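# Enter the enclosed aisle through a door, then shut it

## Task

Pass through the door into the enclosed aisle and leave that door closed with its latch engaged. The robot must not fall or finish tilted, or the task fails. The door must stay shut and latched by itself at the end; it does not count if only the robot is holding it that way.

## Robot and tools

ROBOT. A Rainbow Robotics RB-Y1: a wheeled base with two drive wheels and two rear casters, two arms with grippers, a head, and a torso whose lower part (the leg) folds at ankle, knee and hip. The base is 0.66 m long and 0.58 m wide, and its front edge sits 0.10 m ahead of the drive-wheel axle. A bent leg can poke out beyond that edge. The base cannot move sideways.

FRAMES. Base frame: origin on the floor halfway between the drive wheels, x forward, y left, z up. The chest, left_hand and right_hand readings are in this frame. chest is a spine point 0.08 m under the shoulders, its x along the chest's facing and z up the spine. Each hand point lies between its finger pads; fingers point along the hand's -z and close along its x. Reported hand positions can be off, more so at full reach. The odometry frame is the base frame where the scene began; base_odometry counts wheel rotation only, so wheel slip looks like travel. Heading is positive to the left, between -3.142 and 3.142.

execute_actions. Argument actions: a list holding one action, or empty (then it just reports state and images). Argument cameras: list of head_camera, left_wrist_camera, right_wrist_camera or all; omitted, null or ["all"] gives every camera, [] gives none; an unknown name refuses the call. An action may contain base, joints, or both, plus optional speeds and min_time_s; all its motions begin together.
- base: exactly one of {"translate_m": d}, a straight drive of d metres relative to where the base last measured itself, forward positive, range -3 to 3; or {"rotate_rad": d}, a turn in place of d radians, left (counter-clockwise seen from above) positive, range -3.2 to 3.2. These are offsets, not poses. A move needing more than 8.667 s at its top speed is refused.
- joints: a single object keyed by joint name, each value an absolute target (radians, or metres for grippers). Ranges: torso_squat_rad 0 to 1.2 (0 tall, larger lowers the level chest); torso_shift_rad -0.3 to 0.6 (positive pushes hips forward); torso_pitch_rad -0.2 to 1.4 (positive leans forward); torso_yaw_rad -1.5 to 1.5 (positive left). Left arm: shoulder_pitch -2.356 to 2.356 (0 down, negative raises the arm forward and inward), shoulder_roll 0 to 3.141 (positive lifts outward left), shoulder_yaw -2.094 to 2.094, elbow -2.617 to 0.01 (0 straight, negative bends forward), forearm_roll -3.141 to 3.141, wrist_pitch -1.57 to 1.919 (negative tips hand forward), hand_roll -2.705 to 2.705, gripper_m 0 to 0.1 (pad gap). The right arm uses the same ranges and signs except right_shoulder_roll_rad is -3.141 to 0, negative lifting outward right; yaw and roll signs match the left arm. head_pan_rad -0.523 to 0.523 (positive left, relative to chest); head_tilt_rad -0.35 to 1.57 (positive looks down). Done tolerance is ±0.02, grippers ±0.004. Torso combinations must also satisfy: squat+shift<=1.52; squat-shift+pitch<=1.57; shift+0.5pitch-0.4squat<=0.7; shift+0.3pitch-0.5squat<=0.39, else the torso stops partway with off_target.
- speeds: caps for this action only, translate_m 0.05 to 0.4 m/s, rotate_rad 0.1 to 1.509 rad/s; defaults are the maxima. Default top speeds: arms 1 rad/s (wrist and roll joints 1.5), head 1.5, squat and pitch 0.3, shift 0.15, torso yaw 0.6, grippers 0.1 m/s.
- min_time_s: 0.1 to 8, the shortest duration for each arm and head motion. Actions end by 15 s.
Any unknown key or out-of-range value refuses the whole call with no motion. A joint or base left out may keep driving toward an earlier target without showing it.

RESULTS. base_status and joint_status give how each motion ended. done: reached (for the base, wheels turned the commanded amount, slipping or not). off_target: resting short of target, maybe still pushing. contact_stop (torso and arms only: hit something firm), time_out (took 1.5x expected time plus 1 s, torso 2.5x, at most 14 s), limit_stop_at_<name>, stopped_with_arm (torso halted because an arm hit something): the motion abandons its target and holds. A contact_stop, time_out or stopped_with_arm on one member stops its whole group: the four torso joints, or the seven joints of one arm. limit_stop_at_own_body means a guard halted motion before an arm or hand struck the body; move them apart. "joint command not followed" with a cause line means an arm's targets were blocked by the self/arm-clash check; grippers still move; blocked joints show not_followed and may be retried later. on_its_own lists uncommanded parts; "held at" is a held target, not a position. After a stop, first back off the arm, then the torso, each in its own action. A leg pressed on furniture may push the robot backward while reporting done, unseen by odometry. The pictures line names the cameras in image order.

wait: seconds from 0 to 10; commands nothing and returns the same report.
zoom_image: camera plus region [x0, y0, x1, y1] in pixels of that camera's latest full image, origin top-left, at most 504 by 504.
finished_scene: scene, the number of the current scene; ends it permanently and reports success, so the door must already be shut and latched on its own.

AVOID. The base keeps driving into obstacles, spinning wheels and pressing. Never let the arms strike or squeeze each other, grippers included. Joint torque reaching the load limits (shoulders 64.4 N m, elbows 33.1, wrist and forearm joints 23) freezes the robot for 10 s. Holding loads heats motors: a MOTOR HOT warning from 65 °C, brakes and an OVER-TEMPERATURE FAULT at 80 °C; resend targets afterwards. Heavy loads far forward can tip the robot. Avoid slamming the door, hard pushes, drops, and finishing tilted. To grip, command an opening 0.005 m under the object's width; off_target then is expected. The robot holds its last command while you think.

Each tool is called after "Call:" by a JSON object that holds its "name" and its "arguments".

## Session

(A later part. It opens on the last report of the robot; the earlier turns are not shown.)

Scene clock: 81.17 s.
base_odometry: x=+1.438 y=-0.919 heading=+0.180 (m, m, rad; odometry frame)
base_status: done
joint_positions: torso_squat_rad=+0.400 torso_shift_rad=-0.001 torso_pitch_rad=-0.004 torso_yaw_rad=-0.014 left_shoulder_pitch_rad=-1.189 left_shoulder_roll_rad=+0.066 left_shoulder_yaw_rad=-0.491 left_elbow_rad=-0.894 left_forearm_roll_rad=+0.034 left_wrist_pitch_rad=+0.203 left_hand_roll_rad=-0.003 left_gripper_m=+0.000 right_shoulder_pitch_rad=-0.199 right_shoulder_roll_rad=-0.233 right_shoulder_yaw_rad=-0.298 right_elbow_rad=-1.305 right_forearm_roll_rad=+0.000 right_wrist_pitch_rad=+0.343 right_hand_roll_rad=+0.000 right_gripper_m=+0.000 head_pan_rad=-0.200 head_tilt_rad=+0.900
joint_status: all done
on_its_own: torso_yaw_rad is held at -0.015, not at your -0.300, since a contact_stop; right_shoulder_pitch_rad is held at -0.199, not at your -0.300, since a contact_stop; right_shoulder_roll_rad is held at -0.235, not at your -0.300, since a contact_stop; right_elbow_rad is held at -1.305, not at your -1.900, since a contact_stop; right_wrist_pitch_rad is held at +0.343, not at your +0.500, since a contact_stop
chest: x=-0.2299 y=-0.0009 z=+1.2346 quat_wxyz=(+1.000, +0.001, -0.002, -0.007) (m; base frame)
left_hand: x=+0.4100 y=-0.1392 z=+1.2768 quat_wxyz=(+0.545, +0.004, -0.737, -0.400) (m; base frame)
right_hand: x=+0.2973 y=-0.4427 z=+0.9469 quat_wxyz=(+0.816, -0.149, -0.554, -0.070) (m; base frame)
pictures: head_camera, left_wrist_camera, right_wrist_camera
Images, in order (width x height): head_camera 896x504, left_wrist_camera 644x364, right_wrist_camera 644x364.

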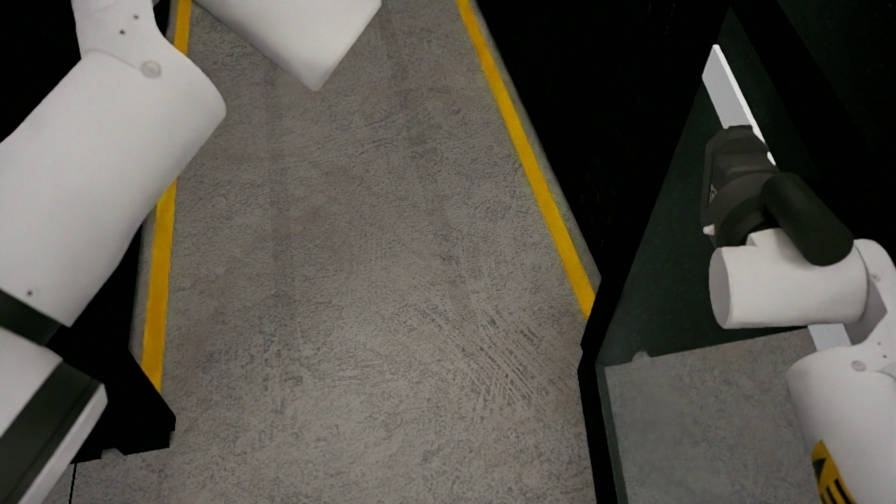

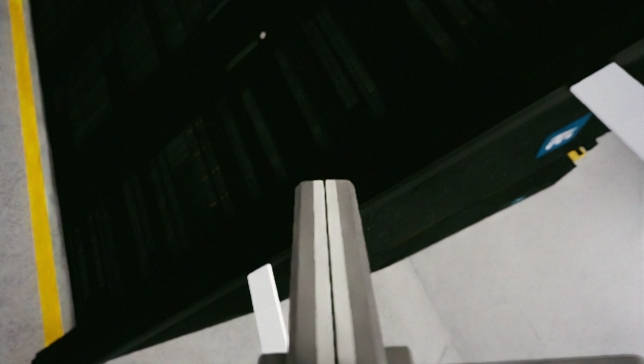

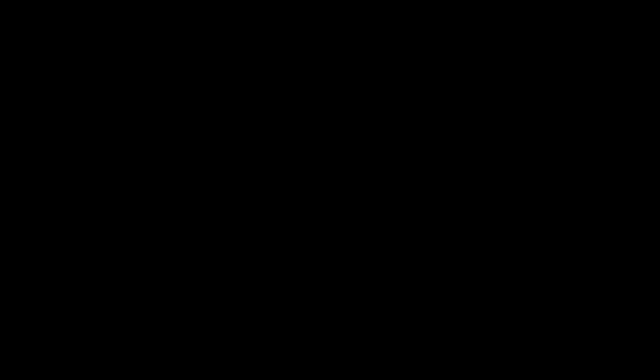

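Call:
{"name": "execute_actions", "arguments": {"actions": [{"base":{"translate_m":0.3},"speeds":{"translate_m":0.15},"joints":{"right_shoulder_yaw_rad":0.1,"left_shoulder_pitch_rad":0,"left_shoulder_yaw_rad":0,"left_elbow_rad":-0.2,"left_wrist_pitch_rad":0,"head_pan_rad":-0.52,"head_tilt_rad":1.0},"min_time_s":2.5}]}}

Scene clock: 84.37 s.
base_odometry: x=+1.733 y=-0.865 heading=+0.181 (m, m, rad; odometry frame)
base_status: done
joint_positions: torso_squat_rad=+0.400 torso_shift_rad=-0.001 torso_pitch_rad=-0.003 torso_yaw_rad=-0.014 left_shoulder_pitch_rad=+0.000 left_shoulder_roll_rad=+0.066 left_shoulder_yaw_rad=+0.000 left_elbow_rad=-0.200 left_forearm_roll_rad=+0.034 left_wrist_pitch_rad=+0.000 left_hand_roll_rad=-0.003 left_gripper_m=+0.000 right_shoulder_pitch_rad=-0.199 right_shoulder_roll_rad=-0.234 right_shoulder_yaw_rad=+0.100 right_elbow_rad=-1.305 right_forearm_roll_rad=+0.000 right_wrist_pitch_rad=+0.343 right_hand_roll_rad=+0.000 right_gripper_m=+0.000 head_pan_rad=-0.520 head_tilt_rad=+1.000
joint_status: all done
on_its_own: torso_yaw_rad is held at -0.015, not at your -0.300, since a contact_stop; right_shoulder_pitch_rad is held at -0.199, not at your -0.300, since a contact_stop; right_shoulder_roll_rad is held at -0.235, not at your -0.300, since a contact_stop; right_elbow_rad is held at -1.305, not at your -1.900, since a contact_stop; right_wrist_pitch_rad is held at +0.343, not at your +0.500, since a contact_stop
chest: x=-0.2297 y=-0.0008 z=+1.2347 quat_wxyz=(+1.000, +0.001, -0.002, -0.007) (m; base frame)
left_hand: x=-0.1263 y=+0.2689 z=+0.5581 quat_wxyz=(+0.994, +0.031, -0.102, +0.005) (m; base frame)
right_hand: x=+0.3137 y=-0.2663 z=+0.9085 quat_wxyz=(+0.832, -0.077, -0.538, +0.113) (m; base frame)
pictures: head_camera, left_wrist_camera, right_wrist_camera
Images, in order (width x height): head_camera 896x504, left_wrist_camera 644x364, right_wrist_camera 644x364.

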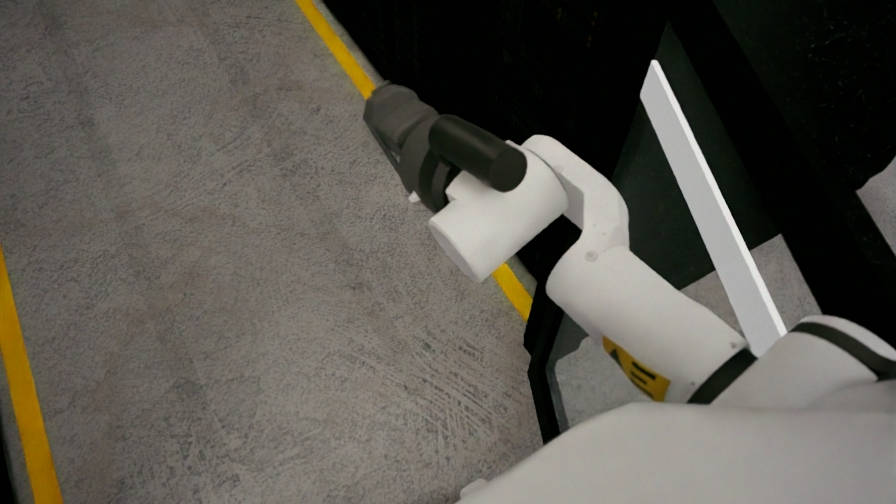

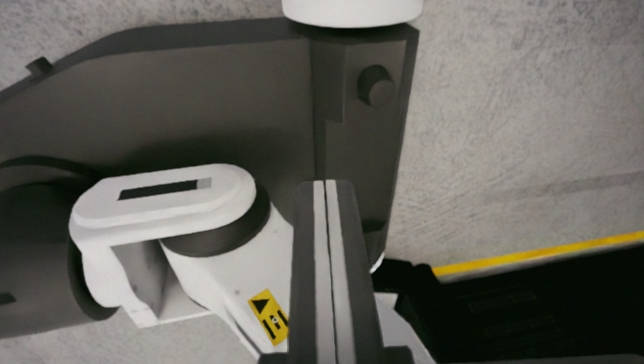

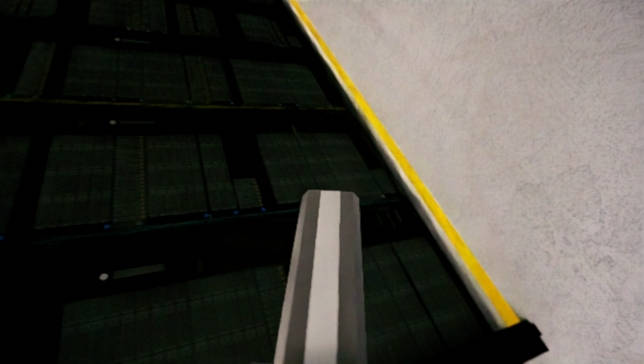

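Call:
{"name": "execute_actions", "arguments": {"actions": [{"base":{"translate_m":1.3},"speeds":{"translate_m":0.2},"joints":{"right_shoulder_roll_rad":-0.08},"min_time_s":2.5}], "cameras": ["head_camera"]}}

Call:
{"name": "execute_actions", "arguments": {"actions": [{"joints":{"torso_yaw_rad":-1.5,"head_tilt_rad":0.3,"right_shoulder_pitch_rad":0,"right_elbow_rad":-0.2,"right_wrist_pitch_rad":0,"right_shoulder_roll_rad":-0.15,"left_shoulder_roll_rad":0.15}}]}}

Scene clock: 92.20 s.
base_odometry: x=+3.012 y=-0.631 heading=+0.181 (m, m, rad; odometry frame)
base_status: done
joint_positions: torso_squat_rad=+0.400 torso_shift_rad=-0.001 torso_pitch_rad=-0.003 torso_yaw_rad=-0.014 left_shoulder_pitch_rad=+0.000 left_shoulder_roll_rad=+0.066 left_shoulder_yaw_rad=+0.000 left_elbow_rad=-0.200 left_forearm_roll_rad=+0.034 left_wrist_pitch_rad=+0.000 left_hand_roll_rad=-0.003 left_gripper_m=+0.000 right_shoulder_pitch_rad=-0.199 right_shoulder_roll_rad=-0.080 right_shoulder_yaw_rad=+0.100 right_elbow_rad=-1.305 right_forearm_roll_rad=+0.000 right_wrist_pitch_rad=+0.343 right_hand_roll_rad=+0.000 right_gripper_m=+0.000 head_pan_rad=-0.520 head_tilt_rad=+1.000
joint_status: all done
on_its_own: torso_yaw_rad is held at -0.015, not at your -0.300, since a contact_stop; right_shoulder_pitch_rad is held at -0.199, not at your -0.300, since a contact_stop; right_elbow_rad is held at -1.305, not at your -1.900, since a contact_stop; right_wrist_pitch_rad is held at +0.343, not at your +0.500, since a contact_stop
chest: x=-0.2299 y=-0.0010 z=+1.2347 quat_wxyz=(+1.000, +0.001, -0.002, -0.007) (m; base frame)
left_hand: x=-0.1263 y=+0.2689 z=+0.5581 quat_wxyz=(+0.994, +0.031, -0.102, +0.005) (m; base frame)
right_hand: x=+0.3102 y=-0.1891 z=+0.9029 quat_wxyz=(+0.836, -0.006, -0.542, +0.085) (m; base frame)
pictures: head_camera
Images, in order (width x height): head_camera 896x504.

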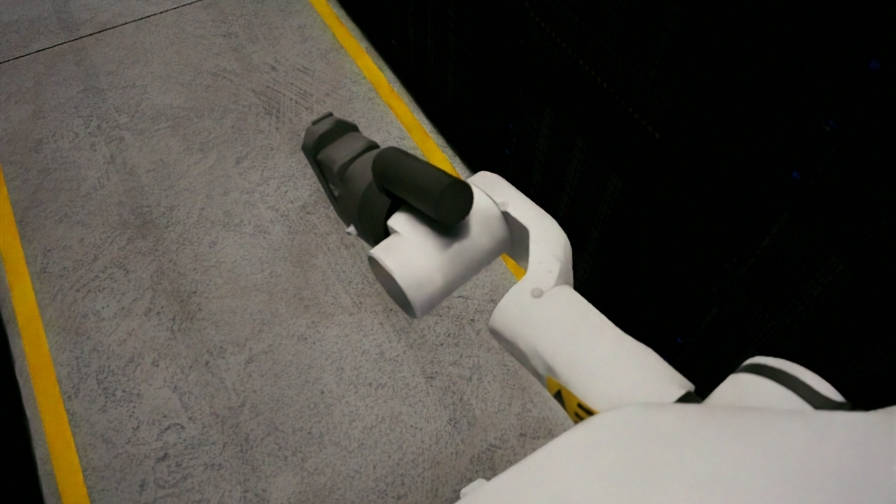

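Scene clock: 95.47 s.
base_odometry: x=+3.012 y=-0.631 heading=+0.181 (m, m, rad; odometry frame)
base_status: not commanded
joint_positions: torso_squat_rad=+0.400 torso_shift_rad=-0.001 torso_pitch_rad=-0.003 torso_yaw_rad=-1.500 left_shoulder_pitch_rad=+0.000 left_shoulder_roll_rad=+0.150 left_shoulder_yaw_rad=+0.000 left_elbow_rad=-0.200 left_forearm_roll_rad=+0.034 left_wrist_pitch_rad=+0.000 left_hand_roll_rad=-0.003 left_gripper_m=+0.000 right_shoulder_pitch_rad=+0.000 right_shoulder_roll_rad=-0.150 right_shoulder_yaw_rad=+0.100 right_elbow_rad=-0.200 right_forearm_roll_rad=+0.000 right_wrist_pitch_rad=+0.000 right_hand_roll_rad=+0.000 right_gripper_m=+0.000 head_pan_rad=-0.520 head_tilt_rad=+0.300
joint_status: all done
chest: x=-0.2299 y=-0.0011 z=+1.2346 quat_wxyz=(+0.732, +0.002, -0.001, -0.682) (m; base frame)
left_hand: x=+0.1120 y=-0.0734 z=+0.5653 quat_wxyz=(+0.731, -0.013, -0.124, -0.671) (m; base frame)
right_hand: x=-0.5437 y=-0.1191 z=+0.5614 quat_wxyz=(+0.764, -0.114, -0.023, -0.634) (m; base frame)
pictures: head_camera, left_wrist_camera, right_wrist_camera
Images, in order (width x height): head_camera 896x504, left_wrist_camera 644x364, right_wrist_camera 644x364.

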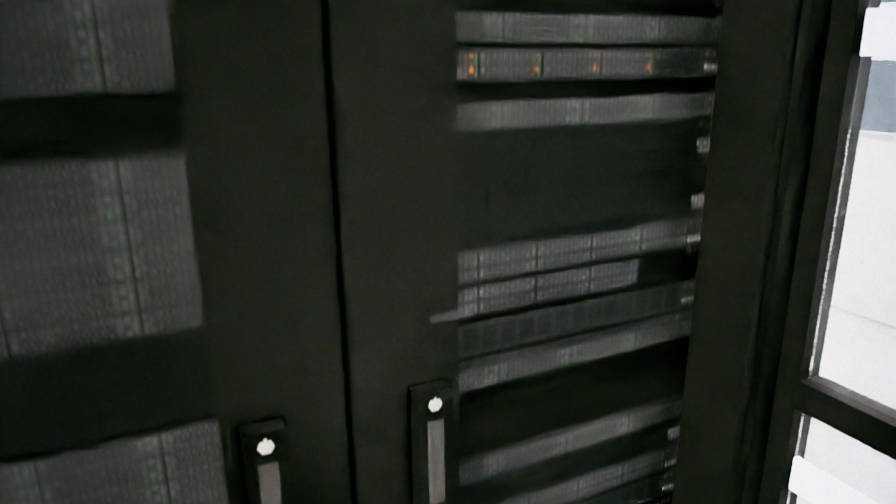

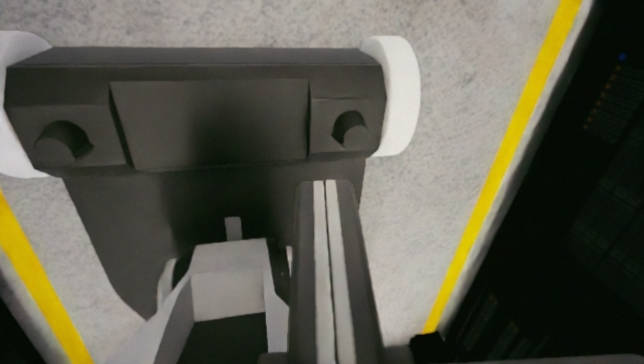

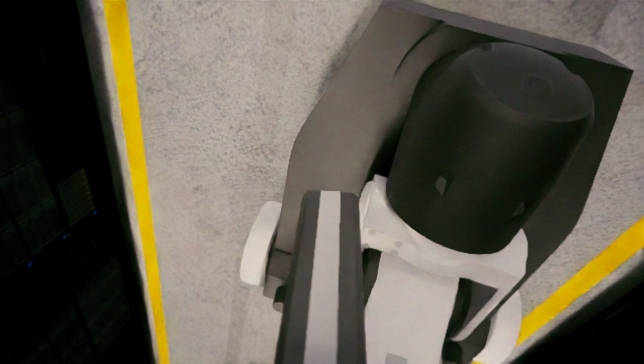

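Call:
{"name": "execute_actions", "arguments": {"actions": [{"base":{"translate_m":0.45},"joints":{"right_shoulder_roll_rad":-1.3,"right_elbow_rad":0,"right_shoulder_pitch_rad":0.2},"min_time_s":2}], "cameras": ["right_wrist_camera"]}}

Scene clock: 98.37 s.
base_odometry: x=+3.455 y=-0.550 heading=+0.182 (m, m, rad; odometry frame)
base_status: done
joint_positions: torso_squat_rad=+0.400 torso_shift_rad=-0.001 torso_pitch_rad=-0.003 torso_yaw_rad=-1.500 left_shoulder_pitch_rad=+0.000 left_shoulder_roll_rad=+0.150 left_shoulder_yaw_rad=+0.000 left_elbow_rad=-0.200 left_forearm_roll_rad=+0.034 left_wrist_pitch_rad=+0.000 left_hand_roll_rad=-0.003 left_gripper_m=+0.000 right_shoulder_pitch_rad=+0.200 right_shoulder_roll_rad=-1.300 right_shoulder_yaw_rad=+0.100 right_elbow_rad=+0.000 right_forearm_roll_rad=+0.000 right_wrist_pitch_rad=+0.000 right_hand_roll_rad=+0.000 right_gripper_m=+0.000 head_pan_rad=-0.520 head_tilt_rad=+0.300
joint_status: all done
chest: x=-0.2298 y=-0.0011 z=+1.2347 quat_wxyz=(+0.732, +0.002, -0.001, -0.682) (m; base frame)
left_hand: x=+0.1120 y=-0.0734 z=+0.5652 quat_wxyz=(+0.731, -0.013, -0.124, -0.671) (m; base frame)
right_hand: x=-1.1850 y=+0.0196 z=+1.1157 quat_wxyz=(+0.626, -0.350, +0.498, -0.488) (m; base frame)
pictures: right_wrist_camera
Images, in order (width x height): right_wrist_camera 644x364.

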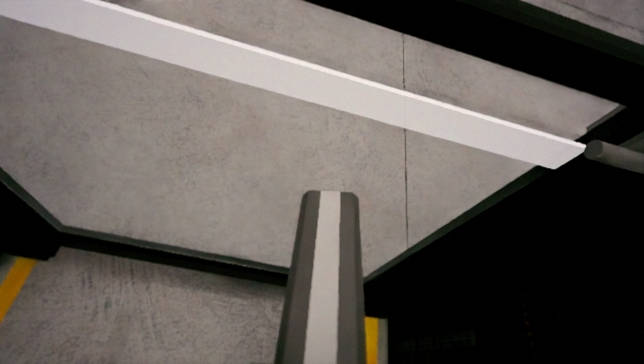

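Call:
{"name": "execute_actions", "arguments": {"actions": [{"joints":{"right_wrist_pitch_rad":0.7,"right_shoulder_pitch_rad":0.5}}], "cameras": ["right_wrist_camera"]}}

Scene clock: 99.80 s.
base_odometry: x=+3.455 y=-0.550 heading=+0.182 (m, m, rad; odometry frame)
base_status: not commanded
joint_positions: torso_squat_rad=+0.400 torso_shift_rad=-0.001 torso_pitch_rad=-0.003 torso_yaw_rad=-1.500 left_shoulder_pitch_rad=+0.000 left_shoulder_roll_rad=+0.150 left_shoulder_yaw_rad=+0.000 left_elbow_rad=-0.200 left_forearm_roll_rad=+0.034 left_wrist_pitch_rad=+0.000 left_hand_roll_rad=-0.003 left_gripper_m=+0.000 right_shoulder_pitch_rad=+0.500 right_shoulder_roll_rad=-1.300 right_shoulder_yaw_rad=+0.100 right_elbow_rad=+0.000 right_forearm_roll_rad=+0.000 right_wrist_pitch_rad=+0.700 right_hand_roll_rad=+0.000 right_gripper_m=+0.000 head_pan_rad=-0.520 head_tilt_rad=+0.300
joint_status: all done
chest: x=-0.2299 y=-0.0011 z=+1.2347 quat_wxyz=(+0.732, +0.002, -0.001, -0.682) (m; base frame)
left_hand: x=+0.1120 y=-0.0734 z=+0.5652 quat_wxyz=(+0.731, -0.013, -0.124, -0.671) (m; base frame)
right_hand: x=-1.1160 y=+0.2582 z=+1.2494 quat_wxyz=(+0.399, -0.072, +0.768, -0.496) (m; base frame)
pictures: right_wrist_camera
Images, in order (width x height): right_wrist_camera 644x364.

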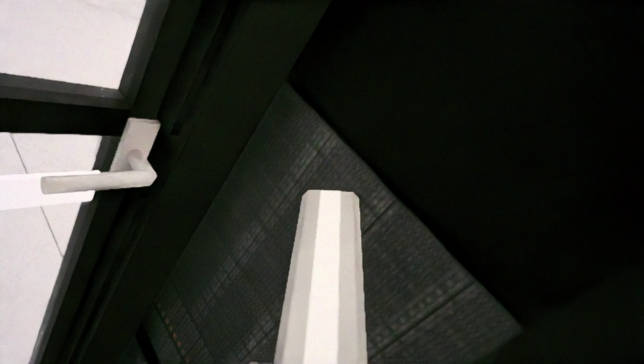

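Call:
{"name": "zoom_image", "arguments": {"camera": "right_wrist_camera", "region": [40, 0, 300, 330]}}

Region (40, 0, 300, 330) of right_wrist_camera's 644x364 image, scaled by 1.527, with more detail than that image has; it fills the left 397 columns of this view, and the rest is white.

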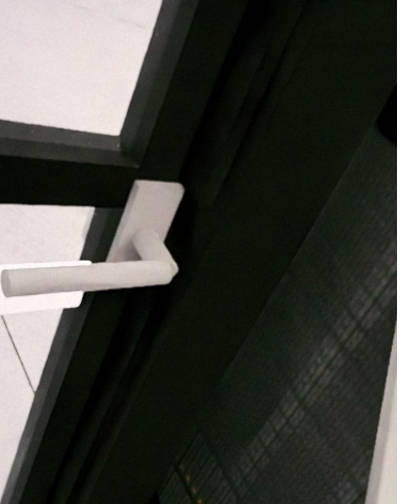

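Call:
{"name": "execute_actions", "arguments": {"actions": [{"base":{"rotate_rad":-0.33},"joints":{"right_wrist_pitch_rad":1.3,"right_shoulder_pitch_rad":0,"right_shoulder_roll_rad":-1.6,"right_shoulder_yaw_rad":0,"right_forearm_roll_rad":-1.57,"right_gripper_m":0.07,"torso_squat_rad":0.2,"right_hand_roll_rad":0.3}}]}}

Scene clock: 102.57 s.
base_odometry: x=+3.454 y=-0.550 heading=-0.148 (m, m, rad; odometry frame)
base_status: done
joint_positions: torso_squat_rad=+0.200 torso_shift_rad=-0.001 torso_pitch_rad=-0.003 torso_yaw_rad=-1.500 left_shoulder_pitch_rad=+0.000 left_shoulder_roll_rad=+0.150 left_shoulder_yaw_rad=+0.000 left_elbow_rad=-0.200 left_forearm_roll_rad=+0.034 left_wrist_pitch_rad=+0.000 left_hand_roll_rad=-0.003 left_gripper_m=+0.000 right_shoulder_pitch_rad=+0.000 right_shoulder_roll_rad=-1.600 right_shoulder_yaw_rad=+0.000 right_elbow_rad=+0.000 right_forearm_roll_rad=-1.570 right_wrist_pitch_rad=+1.300 right_hand_roll_rad=+0.300 right_gripper_m=+0.070 head_pan_rad=-0.520 head_tilt_rad=+0.300
joint_status: all done
chest: x=-0.2299 y=-0.0010 z=+1.2760 quat_wxyz=(+0.732, +0.002, -0.001, -0.682) (m; base frame)
left_hand: x=+0.1119 y=-0.0734 z=+0.6066 quat_wxyz=(+0.731, -0.013, -0.124, -0.671) (m; base frame)
right_hand: x=-1.0474 y=-0.0585 z=+1.1482 quat_wxyz=(+0.182, -0.146, +0.018, -0.972) (m; base frame)
pictures: head_camera, left_wrist_camera, right_wrist_camera
Images, in order (width x height): head_camera 896x504, left_wrist_camera 644x364, right_wrist_camera 644x364.

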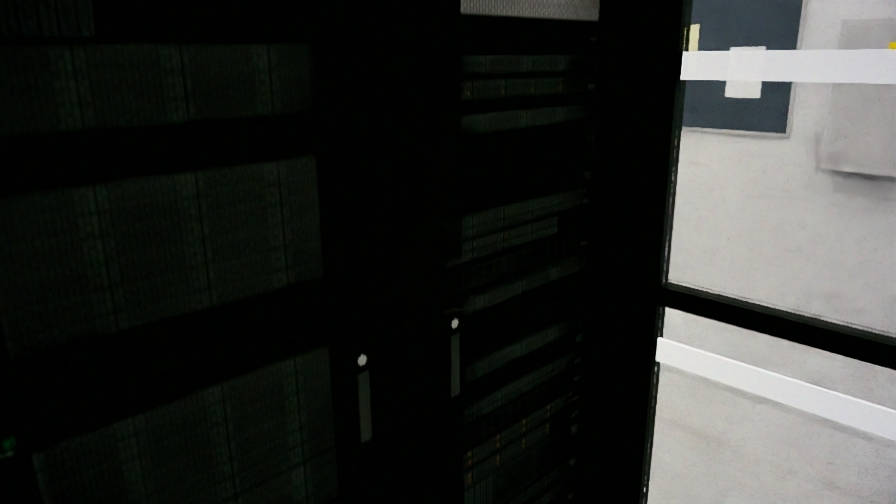

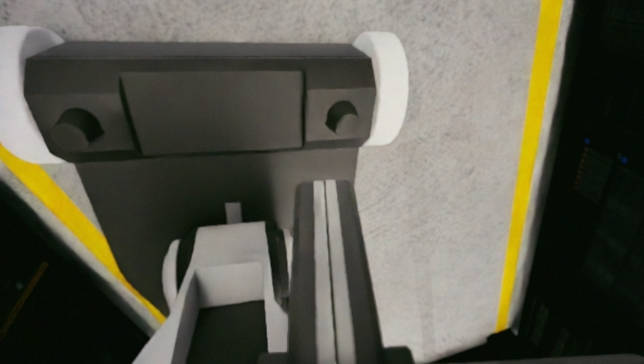

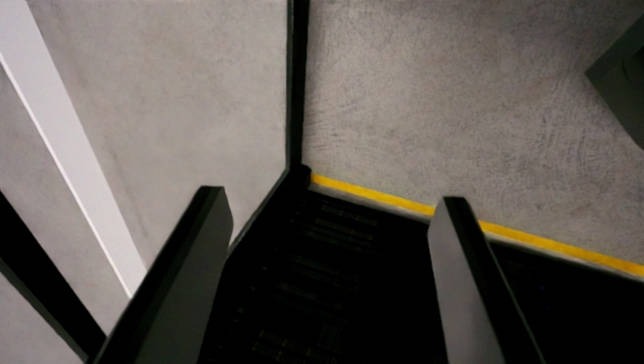

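Call:
{"name": "execute_actions", "arguments": {"actions": [{"base":{"translate_m":-0.24}}], "cameras": ["left_wrist_camera","right_wrist_camera"]}}

Scene clock: 105.07 s.
base_odometry: x=+3.217 y=-0.514 heading=-0.150 (m, m, rad; odometry frame)
base_status: done
joint_positions: torso_squat_rad=+0.200 torso_shift_rad=-0.001 torso_pitch_rad=-0.004 torso_yaw_rad=-1.500 left_shoulder_pitch_rad=+0.000 left_shoulder_roll_rad=+0.150 left_shoulder_yaw_rad=+0.000 left_elbow_rad=-0.200 left_forearm_roll_rad=+0.034 left_wrist_pitch_rad=+0.000 left_hand_roll_rad=-0.003 left_gripper_m=+0.000 right_shoulder_pitch_rad=+0.000 right_shoulder_roll_rad=-1.600 right_shoulder_yaw_rad=+0.000 right_elbow_rad=+0.000 right_forearm_roll_rad=-1.570 right_wrist_pitch_rad=+1.300 right_hand_roll_rad=+0.300 right_gripper_m=+0.070 head_pan_rad=-0.520 head_tilt_rad=+0.300
joint_status: not commanded
chest: x=-0.2300 y=-0.0011 z=+1.2760 quat_wxyz=(+0.732, +0.002, -0.001, -0.682) (m; base frame)
left_hand: x=+0.1119 y=-0.0734 z=+0.6066 quat_wxyz=(+0.731, -0.013, -0.124, -0.671) (m; base frame)
right_hand: x=-1.0474 y=-0.0586 z=+1.1481 quat_wxyz=(+0.182, -0.146, +0.018, -0.972) (m; base frame)
pictures: left_wrist_camera, right_wrist_camera
Images, in order (width x height): left_wrist_camera 644x364, right_wrist_camera 644x364.

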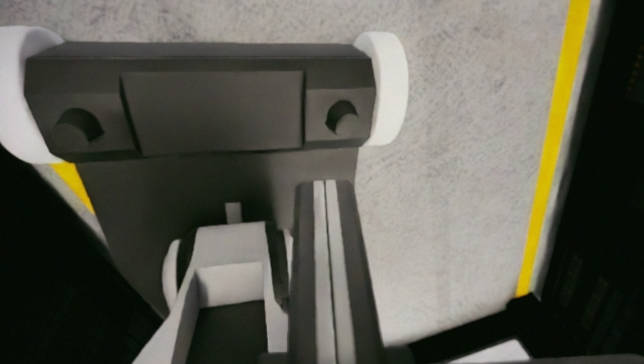

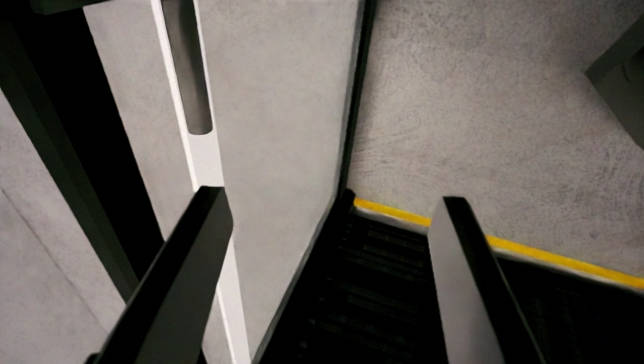

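Call:
{"name": "execute_actions", "arguments": {"actions": [{"base":{"translate_m":-0.06},"joints":{"right_forearm_roll_rad":-1.42,"torso_squat_rad":0.4,"right_gripper_m":0.06}}], "cameras": ["right_wrist_camera"]}}

Scene clock: 106.83 s.
base_odometry: x=+3.158 y=-0.505 heading=-0.151 (m, m, rad; odometry frame)
base_status: done
joint_positions: torso_squat_rad=+0.400 torso_shift_rad=-0.001 torso_pitch_rad=-0.004 torso_yaw_rad=-1.500 left_shoulder_pitch_rad=+0.000 left_shoulder_roll_rad=+0.150 left_shoulder_yaw_rad=+0.000 left_elbow_rad=-0.200 left_forearm_roll_rad=+0.034 left_wrist_pitch_rad=+0.000 left_hand_roll_rad=-0.003 left_gripper_m=+0.000 right_shoulder_pitch_rad=+0.000 right_shoulder_roll_rad=-1.600 right_shoulder_yaw_rad=+0.000 right_elbow_rad=+0.000 right_forearm_roll_rad=-1.420 right_wrist_pitch_rad=+1.300 right_hand_roll_rad=+0.300 right_gripper_m=+0.060 head_pan_rad=-0.520 head_tilt_rad=+0.300
joint_status: all done
chest: x=-0.2300 y=-0.0011 z=+1.2347 quat_wxyz=(+0.732, +0.002, -0.001, -0.682) (m; base frame)
left_hand: x=+0.1119 y=-0.0734 z=+0.5653 quat_wxyz=(+0.731, -0.013, -0.124, -0.671) (m; base frame)
right_hand: x=-1.0496 y=-0.0255 z=+1.1094 quat_wxyz=(+0.191, -0.137, +0.092, -0.968) (m; base frame)
pictures: right_wrist_camera
Images, in order (width x height): right_wrist_camera 644x364.

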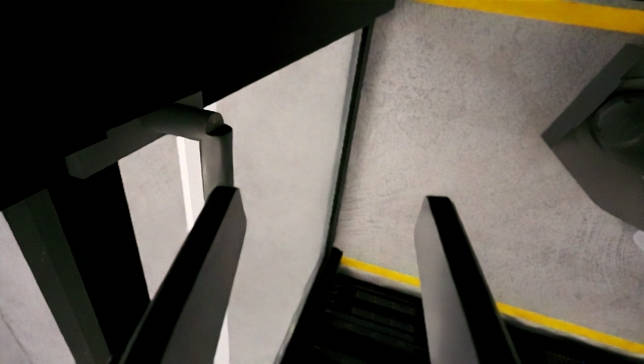

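Call:
{"name": "execute_actions", "arguments": {"actions": [{"joints":{"torso_shift_rad":-0.12}}], "cameras": ["right_wrist_camera"]}}

Scene clock: 108.90 s.
base_odometry: x=+3.158 y=-0.505 heading=-0.150 (m, m, rad; odometry frame)
base_status: not commanded
joint_positions: torso_squat_rad=+0.400 torso_shift_rad=-0.080 torso_pitch_rad=+0.000 torso_yaw_rad=-1.498 left_shoulder_pitch_rad=+0.000 left_shoulder_roll_rad=+0.150 left_shoulder_yaw_rad=+0.000 left_elbow_rad=-0.200 left_forearm_roll_rad=+0.034 left_wrist_pitch_rad=+0.000 left_hand_roll_rad=-0.003 left_gripper_m=+0.000 right_shoulder_pitch_rad=-0.002 right_shoulder_roll_rad=-1.596 right_shoulder_yaw_rad=-0.001 right_elbow_rad=-0.001 right_forearm_roll_rad=-1.421 right_wrist_pitch_rad=+1.303 right_hand_roll_rad=+0.300 right_gripper_m=+0.059 head_pan_rad=-0.520 head_tilt_rad=+0.300
joint_status: torso_shift_rad contact_stop (moved -0.079 of -0.119)
on_its_own: torso_shift_rad is held at -0.081, not at your -0.120, since a contact_stop
chest: x=-0.2796 y=-0.0014 z=+1.2327 quat_wxyz=(+0.732, +0.001, +0.001, -0.681) (m; base frame)
left_hand: x=+0.0597 y=-0.0728 z=+0.5620 quat_wxyz=(+0.732, -0.014, -0.123, -0.670) (m; base frame)
right_hand: x=-1.0982 y=-0.0290 z=+1.1079 quat_wxyz=(+0.193, -0.136, +0.089, -0.968) (m; base frame)
pictures: right_wrist_camera
Images, in order (width x height): right_wrist_camera 644x364.

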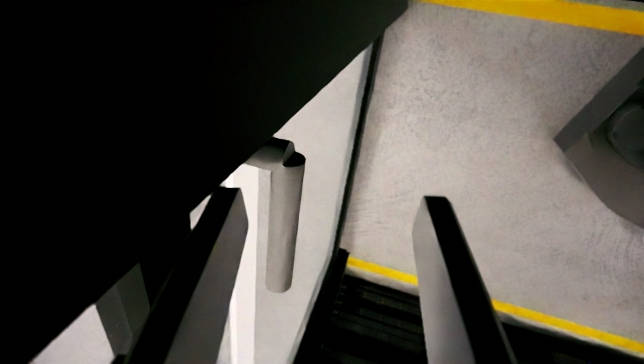

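Call:
{"name": "execute_actions", "arguments": {"actions": [{"base":{"rotate_rad":0.055},"joints":{"torso_shift_rad":-0.05}}], "cameras": []}}

Call:
{"name": "execute_actions", "arguments": {"actions": [{"joints":{"torso_shift_rad":-0.12,"right_wrist_pitch_rad":1.25}}], "cameras": ["right_wrist_camera"]}}

Scene clock: 110.43 s.
base_odometry: x=+3.158 y=-0.505 heading=-0.097 (m, m, rad; odometry frame)
base_status: done
joint_positions: torso_squat_rad=+0.400 torso_shift_rad=-0.050 torso_pitch_rad=-0.001 torso_yaw_rad=-1.499 left_shoulder_pitch_rad=+0.000 left_shoulder_roll_rad=+0.150 left_shoulder_yaw_rad=+0.000 left_elbow_rad=-0.200 left_forearm_roll_rad=+0.034 left_wrist_pitch_rad=+0.000 left_hand_roll_rad=-0.003 left_gripper_m=+0.000 right_shoulder_pitch_rad=+0.000 right_shoulder_roll_rad=-1.600 right_shoulder_yaw_rad=+0.000 right_elbow_rad=+0.000 right_forearm_roll_rad=-1.420 right_wrist_pitch_rad=+1.300 right_hand_roll_rad=+0.300 right_gripper_m=+0.060 head_pan_rad=-0.520 head_tilt_rad=+0.300
joint_status: all done
chest: x=-0.2605 y=-0.0011 z=+1.2339 quat_wxyz=(+0.732, +0.001, +0.000, -0.681) (m; base frame)
left_hand: x=+0.0795 y=-0.0730 z=+0.5637 quat_wxyz=(+0.732, -0.014, -0.123, -0.670) (m; base frame)
right_hand: x=-1.0804 y=-0.0265 z=+1.1106 quat_wxyz=(+0.191, -0.139, +0.092, -0.967) (m; base frame)
pictures: none
No camera images: the call's "cameras" was empty. Leave "cameras" out to get every camera's image.

Scene clock: 111.70 s.
base_odometry: x=+3.158 y=-0.505 heading=-0.097 (m, m, rad; odometry frame)
base_status: not commanded
joint_positions: torso_squat_rad=+0.400 torso_shift_rad=-0.119 torso_pitch_rad=+0.000 torso_yaw_rad=-1.499 left_shoulder_pitch_rad=+0.000 left_shoulder_roll_rad=+0.150 left_shoulder_yaw_rad=+0.000 left_elbow_rad=-0.200 left_forearm_roll_rad=+0.034 left_wrist_pitch_rad=+0.000 left_hand_roll_rad=-0.003 left_gripper_m=+0.000 right_shoulder_pitch_rad=+0.000 right_shoulder_roll_rad=-1.599 right_shoulder_yaw_rad=+0.000 right_elbow_rad=+0.000 right_forearm_roll_rad=-1.420 right_wrist_pitch_rad=+1.252 right_hand_roll_rad=+0.300 right_gripper_m=+0.058 head_pan_rad=-0.520 head_tilt_rad=+0.300
joint_status: all done
chest: x=-0.3050 y=-0.0011 z=+1.2302 quat_wxyz=(+0.732, +0.001, +0.000, -0.681) (m; base frame)
left_hand: x=+0.0346 y=-0.0730 z=+0.5597 quat_wxyz=(+0.732, -0.014, -0.123, -0.670) (m; base frame)
right_hand: x=-1.1351 y=-0.0276 z=+1.1102 quat_wxyz=(+0.192, -0.162, +0.094, -0.963) (m; base frame)
pictures: right_wrist_camera
Images, in order (width x height): right_wrist_camera 644x364.

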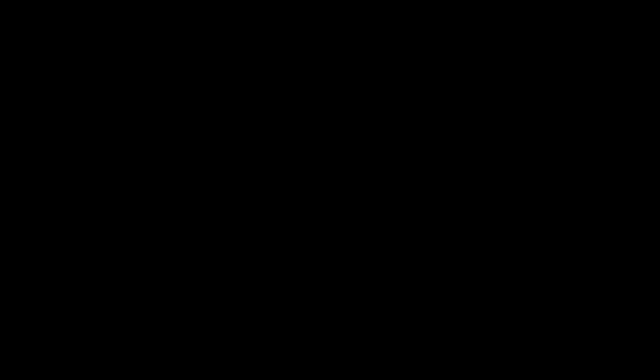

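Call:
{"name": "execute_actions", "arguments": {"actions": [{"joints":{"torso_shift_rad":0.0}}], "cameras": ["right_wrist_camera"]}}

Call:
{"name": "execute_actions", "arguments": {"actions": [{"joints":{"right_hand_roll_rad":-2.7}}], "cameras": []}}

Call:
{"name": "execute_actions", "arguments": {"actions": [{"joints":{"torso_shift_rad":-0.08}}], "cameras": ["right_wrist_camera"]}}

Scene clock: 117.37 s.
base_odometry: x=+3.158 y=-0.505 heading=-0.097 (m, m, rad; odometry frame)
base_status: not commanded
joint_positions: torso_squat_rad=+0.400 torso_shift_rad=+0.000 torso_pitch_rad=-0.001 torso_yaw_rad=-1.499 left_shoulder_pitch_rad=+0.000 left_shoulder_roll_rad=+0.150 left_shoulder_yaw_rad=+0.000 left_elbow_rad=-0.200 left_forearm_roll_rad=+0.034 left_wrist_pitch_rad=+0.000 left_hand_roll_rad=-0.003 left_gripper_m=+0.000 right_shoulder_pitch_rad=+0.000 right_shoulder_roll_rad=-1.600 right_shoulder_yaw_rad=+0.000 right_elbow_rad=+0.000 right_forearm_roll_rad=-1.420 right_wrist_pitch_rad=+1.250 right_hand_roll_rad=+0.300 right_gripper_m=+0.060 head_pan_rad=-0.520 head_tilt_rad=+0.300
joint_status: all done
chest: x=-0.2283 y=-0.0011 z=+1.2348 quat_wxyz=(+0.732, +0.001, +0.000, -0.681) (m; base frame)
left_hand: x=+0.1117 y=-0.0730 z=+0.5644 quat_wxyz=(+0.732, -0.014, -0.123, -0.670) (m; base frame)
right_hand: x=-1.0591 y=-0.0276 z=+1.1152 quat_wxyz=(+0.192, -0.163, +0.094, -0.963) (m; base frame)
pictures: right_wrist_camera
Images, in order (width x height): right_wrist_camera 644x364.

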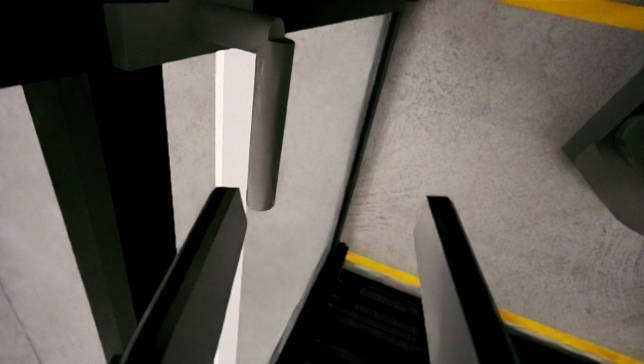

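Scene clock: 119.97 s.
base_odometry: x=+3.158 y=-0.505 heading=-0.097 (m, m, rad; odometry frame)
base_status: not commanded
joint_positions: torso_squat_rad=+0.400 torso_shift_rad=+0.000 torso_pitch_rad=-0.001 torso_yaw_rad=-1.499 left_shoulder_pitch_rad=+0.000 left_shoulder_roll_rad=+0.150 left_shoulder_yaw_rad=+0.000 left_elbow_rad=-0.200 left_forearm_roll_rad=+0.034 left_wrist_pitch_rad=+0.000 left_hand_roll_rad=-0.003 left_gripper_m=+0.000 right_shoulder_pitch_rad=+0.000 right_shoulder_roll_rad=-1.600 right_shoulder_yaw_rad=+0.000 right_elbow_rad=+0.000 right_forearm_roll_rad=-1.420 right_wrist_pitch_rad=+1.250 right_hand_roll_rad=-2.700 right_gripper_m=+0.060 head_pan_rad=-0.520 head_tilt_rad=+0.300
joint_status: all done
chest: x=-0.2283 y=-0.0011 z=+1.2348 quat_wxyz=(+0.732, +0.001, +0.000, -0.681) (m; base frame)
left_hand: x=+0.1117 y=-0.0730 z=+0.5644 quat_wxyz=(+0.732, -0.014, -0.123, -0.670) (m; base frame)
right_hand: x=-1.0591 y=-0.0276 z=+1.1151 quat_wxyz=(-0.947, -0.106, -0.156, -0.260) (m; base frame)
pictures: none
No camera images: the call's "cameras" was empty. Leave "cameras" out to get every camera's image.

Scene clock: 121.30 s.
base_odometry: x=+3.158 y=-0.505 heading=-0.097 (m, m, rad; odometry frame)
base_status: not commanded
joint_positions: torso_squat_rad=+0.400 torso_shift_rad=-0.080 torso_pitch_rad=-0.001 torso_yaw_rad=-1.499 left_shoulder_pitch_rad=+0.000 left_shoulder_roll_rad=+0.150 left_shoulder_yaw_rad=+0.000 left_elbow_rad=-0.200 left_forearm_roll_rad=+0.034 left_wrist_pitch_rad=+0.000 left_hand_roll_rad=-0.003 left_gripper_m=+0.000 right_shoulder_pitch_rad=+0.000 right_shoulder_roll_rad=-1.600 right_shoulder_yaw_rad=+0.000 right_elbow_rad=+0.000 right_forearm_roll_rad=-1.420 right_wrist_pitch_rad=+1.250 right_hand_roll_rad=-2.700 right_gripper_m=+0.060 head_pan_rad=-0.520 head_tilt_rad=+0.300
joint_status: all done
chest: x=-0.2800 y=-0.0011 z=+1.2327 quat_wxyz=(+0.732, +0.001, +0.000, -0.681) (m; base frame)
left_hand: x=+0.0602 y=-0.0730 z=+0.5625 quat_wxyz=(+0.732, -0.014, -0.123, -0.670) (m; base frame)
right_hand: x=-1.1107 y=-0.0276 z=+1.1128 quat_wxyz=(-0.947, -0.106, -0.156, -0.260) (m; base frame)
pictures: right_wrist_camera
Images, in order (width x height): right_wrist_camera 644x364.

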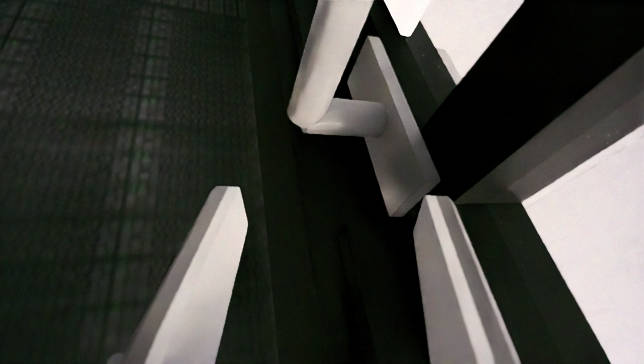

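Call:
{"name": "execute_actions", "arguments": {"actions": [{"joints":{"torso_shift_rad":-0.065,"right_forearm_roll_rad":-1.57,"torso_squat_rad":0.52}}], "cameras": ["right_wrist_camera"]}}

Scene clock: 122.77 s.
base_odometry: x=+3.158 y=-0.505 heading=-0.097 (m, m, rad; odometry frame)
base_status: not commanded
joint_positions: torso_squat_rad=+0.520 torso_shift_rad=-0.065 torso_pitch_rad=-0.001 torso_yaw_rad=-1.499 left_shoulder_pitch_rad=+0.000 left_shoulder_roll_rad=+0.150 left_shoulder_yaw_rad=+0.000 left_elbow_rad=-0.200 left_forearm_roll_rad=+0.034 left_wrist_pitch_rad=+0.000 left_hand_roll_rad=-0.003 left_gripper_m=+0.000 right_shoulder_pitch_rad=+0.000 right_shoulder_roll_rad=-1.600 right_shoulder_yaw_rad=+0.000 right_elbow_rad=+0.000 right_forearm_roll_rad=-1.570 right_wrist_pitch_rad=+1.250 right_hand_roll_rad=-2.700 right_gripper_m=+0.060 head_pan_rad=-0.520 head_tilt_rad=+0.300
joint_status: all done
chest: x=-0.2679 y=-0.0011 z=+1.1961 quat_wxyz=(+0.732, +0.001, +0.000, -0.681) (m; base frame)
left_hand: x=+0.0723 y=-0.0730 z=+0.5259 quat_wxyz=(+0.732, -0.014, -0.123, -0.670) (m; base frame)
right_hand: x=-1.0964 y=-0.0602 z=+1.0738 quat_wxyz=(-0.953, -0.033, -0.170, -0.250) (m; base frame)
pictures: right_wrist_camera
Images, in order (width x height): right_wrist_camera 644x364.

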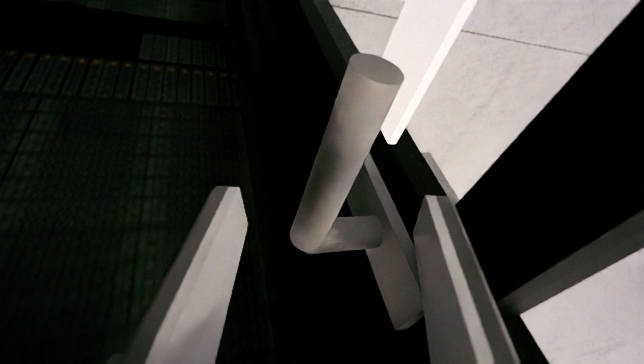

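Good. Lower, then pull gently.

Call:
{"name": "execute_actions", "arguments": {"actions": [{"joints":{"torso_squat_rad":0.64}}], "cameras": ["right_wrist_camera"]}}

Call:
{"name": "execute_actions", "arguments": {"actions": [{"joints":{"torso_shift_rad":0.04}}], "cameras": ["right_wrist_camera"]}}

Scene clock: 123.60 s.
base_odometry: x=+3.158 y=-0.505 heading=-0.097 (m, m, rad; odometry frame)
base_status: not commanded
joint_positions: torso_squat_rad=+0.539 torso_shift_rad=-0.065 torso_pitch_rad=-0.001 torso_yaw_rad=-1.499 left_shoulder_pitch_rad=+0.000 left_shoulder_roll_rad=+0.150 left_shoulder_yaw_rad=+0.000 left_elbow_rad=-0.200 left_forearm_roll_rad=+0.034 left_wrist_pitch_rad=+0.000 left_hand_roll_rad=-0.003 left_gripper_m=+0.000 right_shoulder_pitch_rad=+0.000 right_shoulder_roll_rad=-1.600 right_shoulder_yaw_rad=+0.000 right_elbow_rad=+0.000 right_forearm_roll_rad=-1.570 right_wrist_pitch_rad=+1.250 right_hand_roll_rad=-2.700 right_gripper_m=+0.060 head_pan_rad=-0.520 head_tilt_rad=+0.300
joint_status: torso_squat_rad limit_stop_at_own_body (moved +0.019 of +0.120)
on_its_own: torso_squat_rad is held at +0.539, not at your +0.640, since a limit_stop_at_own_body
chest: x=-0.2675 y=-0.0011 z=+1.1894 quat_wxyz=(+0.732, +0.001, +0.000, -0.681) (m; base frame)
left_hand: x=+0.0729 y=-0.0730 z=+0.5192 quat_wxyz=(+0.732, -0.014, -0.123, -0.670) (m; base frame)
right_hand: x=-1.0960 y=-0.0602 z=+1.0670 quat_wxyz=(-0.953, -0.033, -0.170, -0.250) (m; base frame)
pictures: right_wrist_camera
Images, in order (width x height): right_wrist_camera 644x364.

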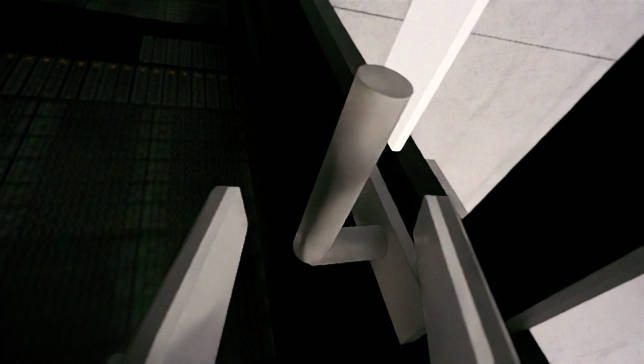

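not run: a stop came earlier in this reply.

Call:
{"name": "execute_actions", "arguments": {"actions": [{"joints":{"left_shoulder_roll_rad":0.5}}], "cameras": []}}

Call:
{"name": "execute_actions", "arguments": {"actions": [{"joints":{"torso_squat_rad":0.65,"torso_shift_rad":-0.075}}], "cameras": ["right_wrist_camera"]}}

Call:
{"name": "execute_actions", "arguments": {"actions": [{"joints":{"torso_shift_rad":0.04}}], "cameras": ["right_wrist_camera"]}}

Scene clock: 124.83 s.
base_odometry: x=+3.158 y=-0.505 heading=-0.097 (m, m, rad; odometry frame)
base_status: not commanded
joint_positions: torso_squat_rad=+0.539 torso_shift_rad=-0.065 torso_pitch_rad=-0.001 torso_yaw_rad=-1.499 left_shoulder_pitch_rad=+0.000 left_shoulder_roll_rad=+0.500 left_shoulder_yaw_rad=+0.000 left_elbow_rad=-0.200 left_forearm_roll_rad=+0.034 left_wrist_pitch_rad=+0.000 left_hand_roll_rad=-0.003 left_gripper_m=+0.000 right_shoulder_pitch_rad=+0.000 right_shoulder_roll_rad=-1.600 right_shoulder_yaw_rad=+0.000 right_elbow_rad=+0.000 right_forearm_roll_rad=-1.570 right_wrist_pitch_rad=+1.250 right_hand_roll_rad=-2.700 right_gripper_m=+0.060 head_pan_rad=-0.520 head_tilt_rad=+0.300
joint_status: all done
on_its_own: torso_squat_rad is held at +0.539, not at your +0.640, since a limit_stop_at_own_body
chest: x=-0.2674 y=-0.0011 z=+1.1894 quat_wxyz=(+0.732, +0.001, +0.000, -0.681) (m; base frame)
left_hand: x=+0.3228 y=-0.0552 z=+0.6040 quat_wxyz=(+0.699, +0.112, -0.240, -0.664) (m; base frame)
right_hand: x=-1.0959 y=-0.0602 z=+1.0672 quat_wxyz=(-0.953, -0.033, -0.170, -0.250) (m; base frame)
pictures: none
No camera images: the call's "cameras" was empty. Leave "cameras" out to get every camera's image.

Scene clock: 125.97 s.
base_odometry: x=+3.158 y=-0.505 heading=-0.097 (m, m, rad; odometry frame)
base_status: not commanded
joint_positions: torso_squat_rad=+0.650 torso_shift_rad=-0.075 torso_pitch_rad=-0.001 torso_yaw_rad=-1.499 left_shoulder_pitch_rad=+0.000 left_shoulder_roll_rad=+0.500 left_shoulder_yaw_rad=+0.000 left_elbow_rad=-0.200 left_forearm_roll_rad=+0.034 left_wrist_pitch_rad=+0.000 left_hand_roll_rad=-0.003 left_gripper_m=+0.000 right_shoulder_pitch_rad=+0.000 right_shoulder_roll_rad=-1.600 right_shoulder_yaw_rad=+0.000 right_elbow_rad=+0.000 right_forearm_roll_rad=-1.570 right_wrist_pitch_rad=+1.250 right_hand_roll_rad=-2.700 right_gripper_m=+0.060 head_pan_rad=-0.520 head_tilt_rad=+0.300
joint_status: all done
chest: x=-0.2702 y=-0.0010 z=+1.1456 quat_wxyz=(+0.732, +0.001, +0.000, -0.681) (m; base frame)
left_hand: x=+0.3200 y=-0.0551 z=+0.5602 quat_wxyz=(+0.699, +0.112, -0.240, -0.664) (m; base frame)
right_hand: x=-1.0989 y=-0.0602 z=+1.0236 quat_wxyz=(-0.952, -0.033, -0.171, -0.250) (m; base frame)
pictures: right_wrist_camera
Images, in order (width x height): right_wrist_camera 644x364.

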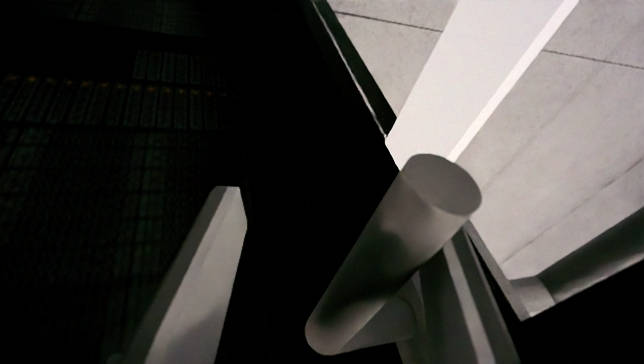

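Scene clock: 127.53 s.
base_odometry: x=+3.158 y=-0.505 heading=-0.097 (m, m, rad; odometry frame)
base_status: not commanded
joint_positions: torso_squat_rad=+0.650 torso_shift_rad=+0.040 torso_pitch_rad=-0.001 torso_yaw_rad=-1.499 left_shoulder_pitch_rad=+0.000 left_shoulder_roll_rad=+0.500 left_shoulder_yaw_rad=+0.000 left_elbow_rad=-0.200 left_forearm_roll_rad=+0.034 left_wrist_pitch_rad=+0.000 left_hand_roll_rad=-0.003 left_gripper_m=+0.000 right_shoulder_pitch_rad=+0.000 right_shoulder_roll_rad=-1.600 right_shoulder_yaw_rad=+0.000 right_elbow_rad=+0.000 right_forearm_roll_rad=-1.570 right_wrist_pitch_rad=+1.250 right_hand_roll_rad=-2.700 right_gripper_m=+0.060 head_pan_rad=-0.520 head_tilt_rad=+0.300
joint_status: all done
chest: x=-0.2060 y=-0.0010 z=+1.1467 quat_wxyz=(+0.732, +0.001, +0.000, -0.681) (m; base frame)
left_hand: x=+0.3839 y=-0.0551 z=+0.5611 quat_wxyz=(+0.699, +0.112, -0.240, -0.664) (m; base frame)
right_hand: x=-1.0346 y=-0.0603 z=+1.0251 quat_wxyz=(-0.952, -0.033, -0.171, -0.250) (m; base frame)
pictures: right_wrist_camera
Images, in order (width x height): right_wrist_camera 644x364.

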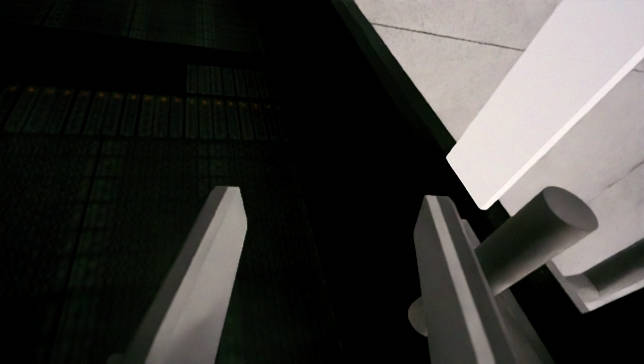

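Call:
{"name": "execute_actions", "arguments": {"actions": [{"joints":{"torso_shift_rad":-0.11,"right_forearm_roll_rad":-1.66}}], "cameras": ["right_wrist_camera"]}}

Call:
{"name": "execute_actions", "arguments": {"actions": [{"joints":{"right_forearm_roll_rad":-1.36},"min_time_s":1}], "cameras": ["right_wrist_camera"]}}

Scene clock: 129.37 s.
base_odometry: x=+3.158 y=-0.505 heading=-0.097 (m, m, rad; odometry frame)
base_status: not commanded
joint_positions: torso_squat_rad=+0.650 torso_shift_rad=-0.084 torso_pitch_rad=+0.001 torso_yaw_rad=-1.499 left_shoulder_pitch_rad=+0.000 left_shoulder_roll_rad=+0.500 left_shoulder_yaw_rad=+0.000 left_elbow_rad=-0.200 left_forearm_roll_rad=+0.034 left_wrist_pitch_rad=+0.000 left_hand_roll_rad=-0.003 left_gripper_m=+0.000 right_shoulder_pitch_rad=+0.001 right_shoulder_roll_rad=-1.591 right_shoulder_yaw_rad=+0.000 right_elbow_rad=+0.001 right_forearm_roll_rad=-1.659 right_wrist_pitch_rad=+1.263 right_hand_roll_rad=-2.700 right_gripper_m=+0.001 head_pan_rad=-0.520 head_tilt_rad=+0.300
joint_status: torso_shift_rad contact_stop (moved -0.124 of -0.150); the others done
on_its_own: torso_shift_rad is held at -0.084, not at your -0.110, since a contact_stop
chest: x=-0.2745 y=-0.0009 z=+1.1453 quat_wxyz=(+0.732, +0.000, +0.001, -0.681) (m; base frame)
left_hand: x=+0.3143 y=-0.0552 z=+0.5586 quat_wxyz=(+0.699, +0.111, -0.239, -0.664) (m; base frame)
right_hand: x=-1.0974 y=-0.0786 z=+1.0194 quat_wxyz=(-0.955, +0.012, -0.169, -0.244) (m; base frame)
pictures: right_wrist_camera
Images, in order (width x height): right_wrist_camera 644x364.

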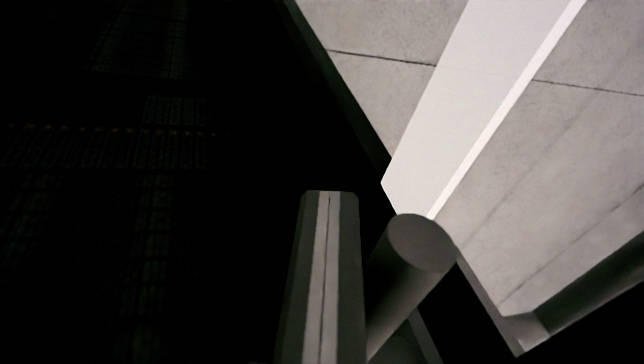

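not run: a stop came earlier in this reply.

Call:
{"name": "execute_actions", "arguments": {"actions": [{"joints":{"torso_shift_rad":0.05}}], "cameras": ["right_wrist_camera"]}}

Call:
{"name": "finished_scene", "arguments": {"scene": 1}}

Scene clock: 131.37 s.
base_odometry: x=+3.158 y=-0.505 heading=-0.097 (m, m, rad; odometry frame)
base_status: not commanded
joint_positions: torso_squat_rad=+0.650 torso_shift_rad=+0.050 torso_pitch_rad=+0.001 torso_yaw_rad=-1.499 left_shoulder_pitch_rad=+0.000 left_shoulder_roll_rad=+0.500 left_shoulder_yaw_rad=+0.000 left_elbow_rad=-0.200 left_forearm_roll_rad=+0.034 left_wrist_pitch_rad=+0.000 left_hand_roll_rad=-0.003 left_gripper_m=+0.000 right_shoulder_pitch_rad=+0.000 right_shoulder_roll_rad=-1.600 right_shoulder_yaw_rad=+0.000 right_elbow_rad=+0.000 right_forearm_roll_rad=-1.660 right_wrist_pitch_rad=+1.250 right_hand_roll_rad=-2.700 right_gripper_m=+0.060 head_pan_rad=-0.520 head_tilt_rad=+0.300
joint_status: all done
chest: x=-0.2000 y=-0.0010 z=+1.1466 quat_wxyz=(+0.732, +0.000, +0.001, -0.681) (m; base frame)
left_hand: x=+0.3889 y=-0.0552 z=+0.5600 quat_wxyz=(+0.699, +0.111, -0.239, -0.664) (m; base frame)
right_hand: x=-1.0272 y=-0.0794 z=+1.0265 quat_wxyz=(-0.953, +0.010, -0.179, -0.243) (m; base frame)
pictures: right_wrist_camera
Images, in order (width x height): right_wrist_camera 644x364.

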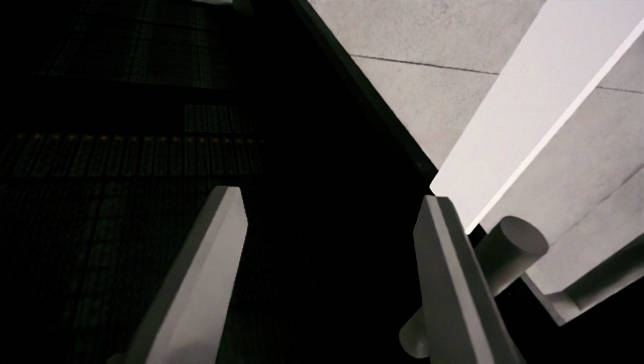

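The scene is finished: the task was done.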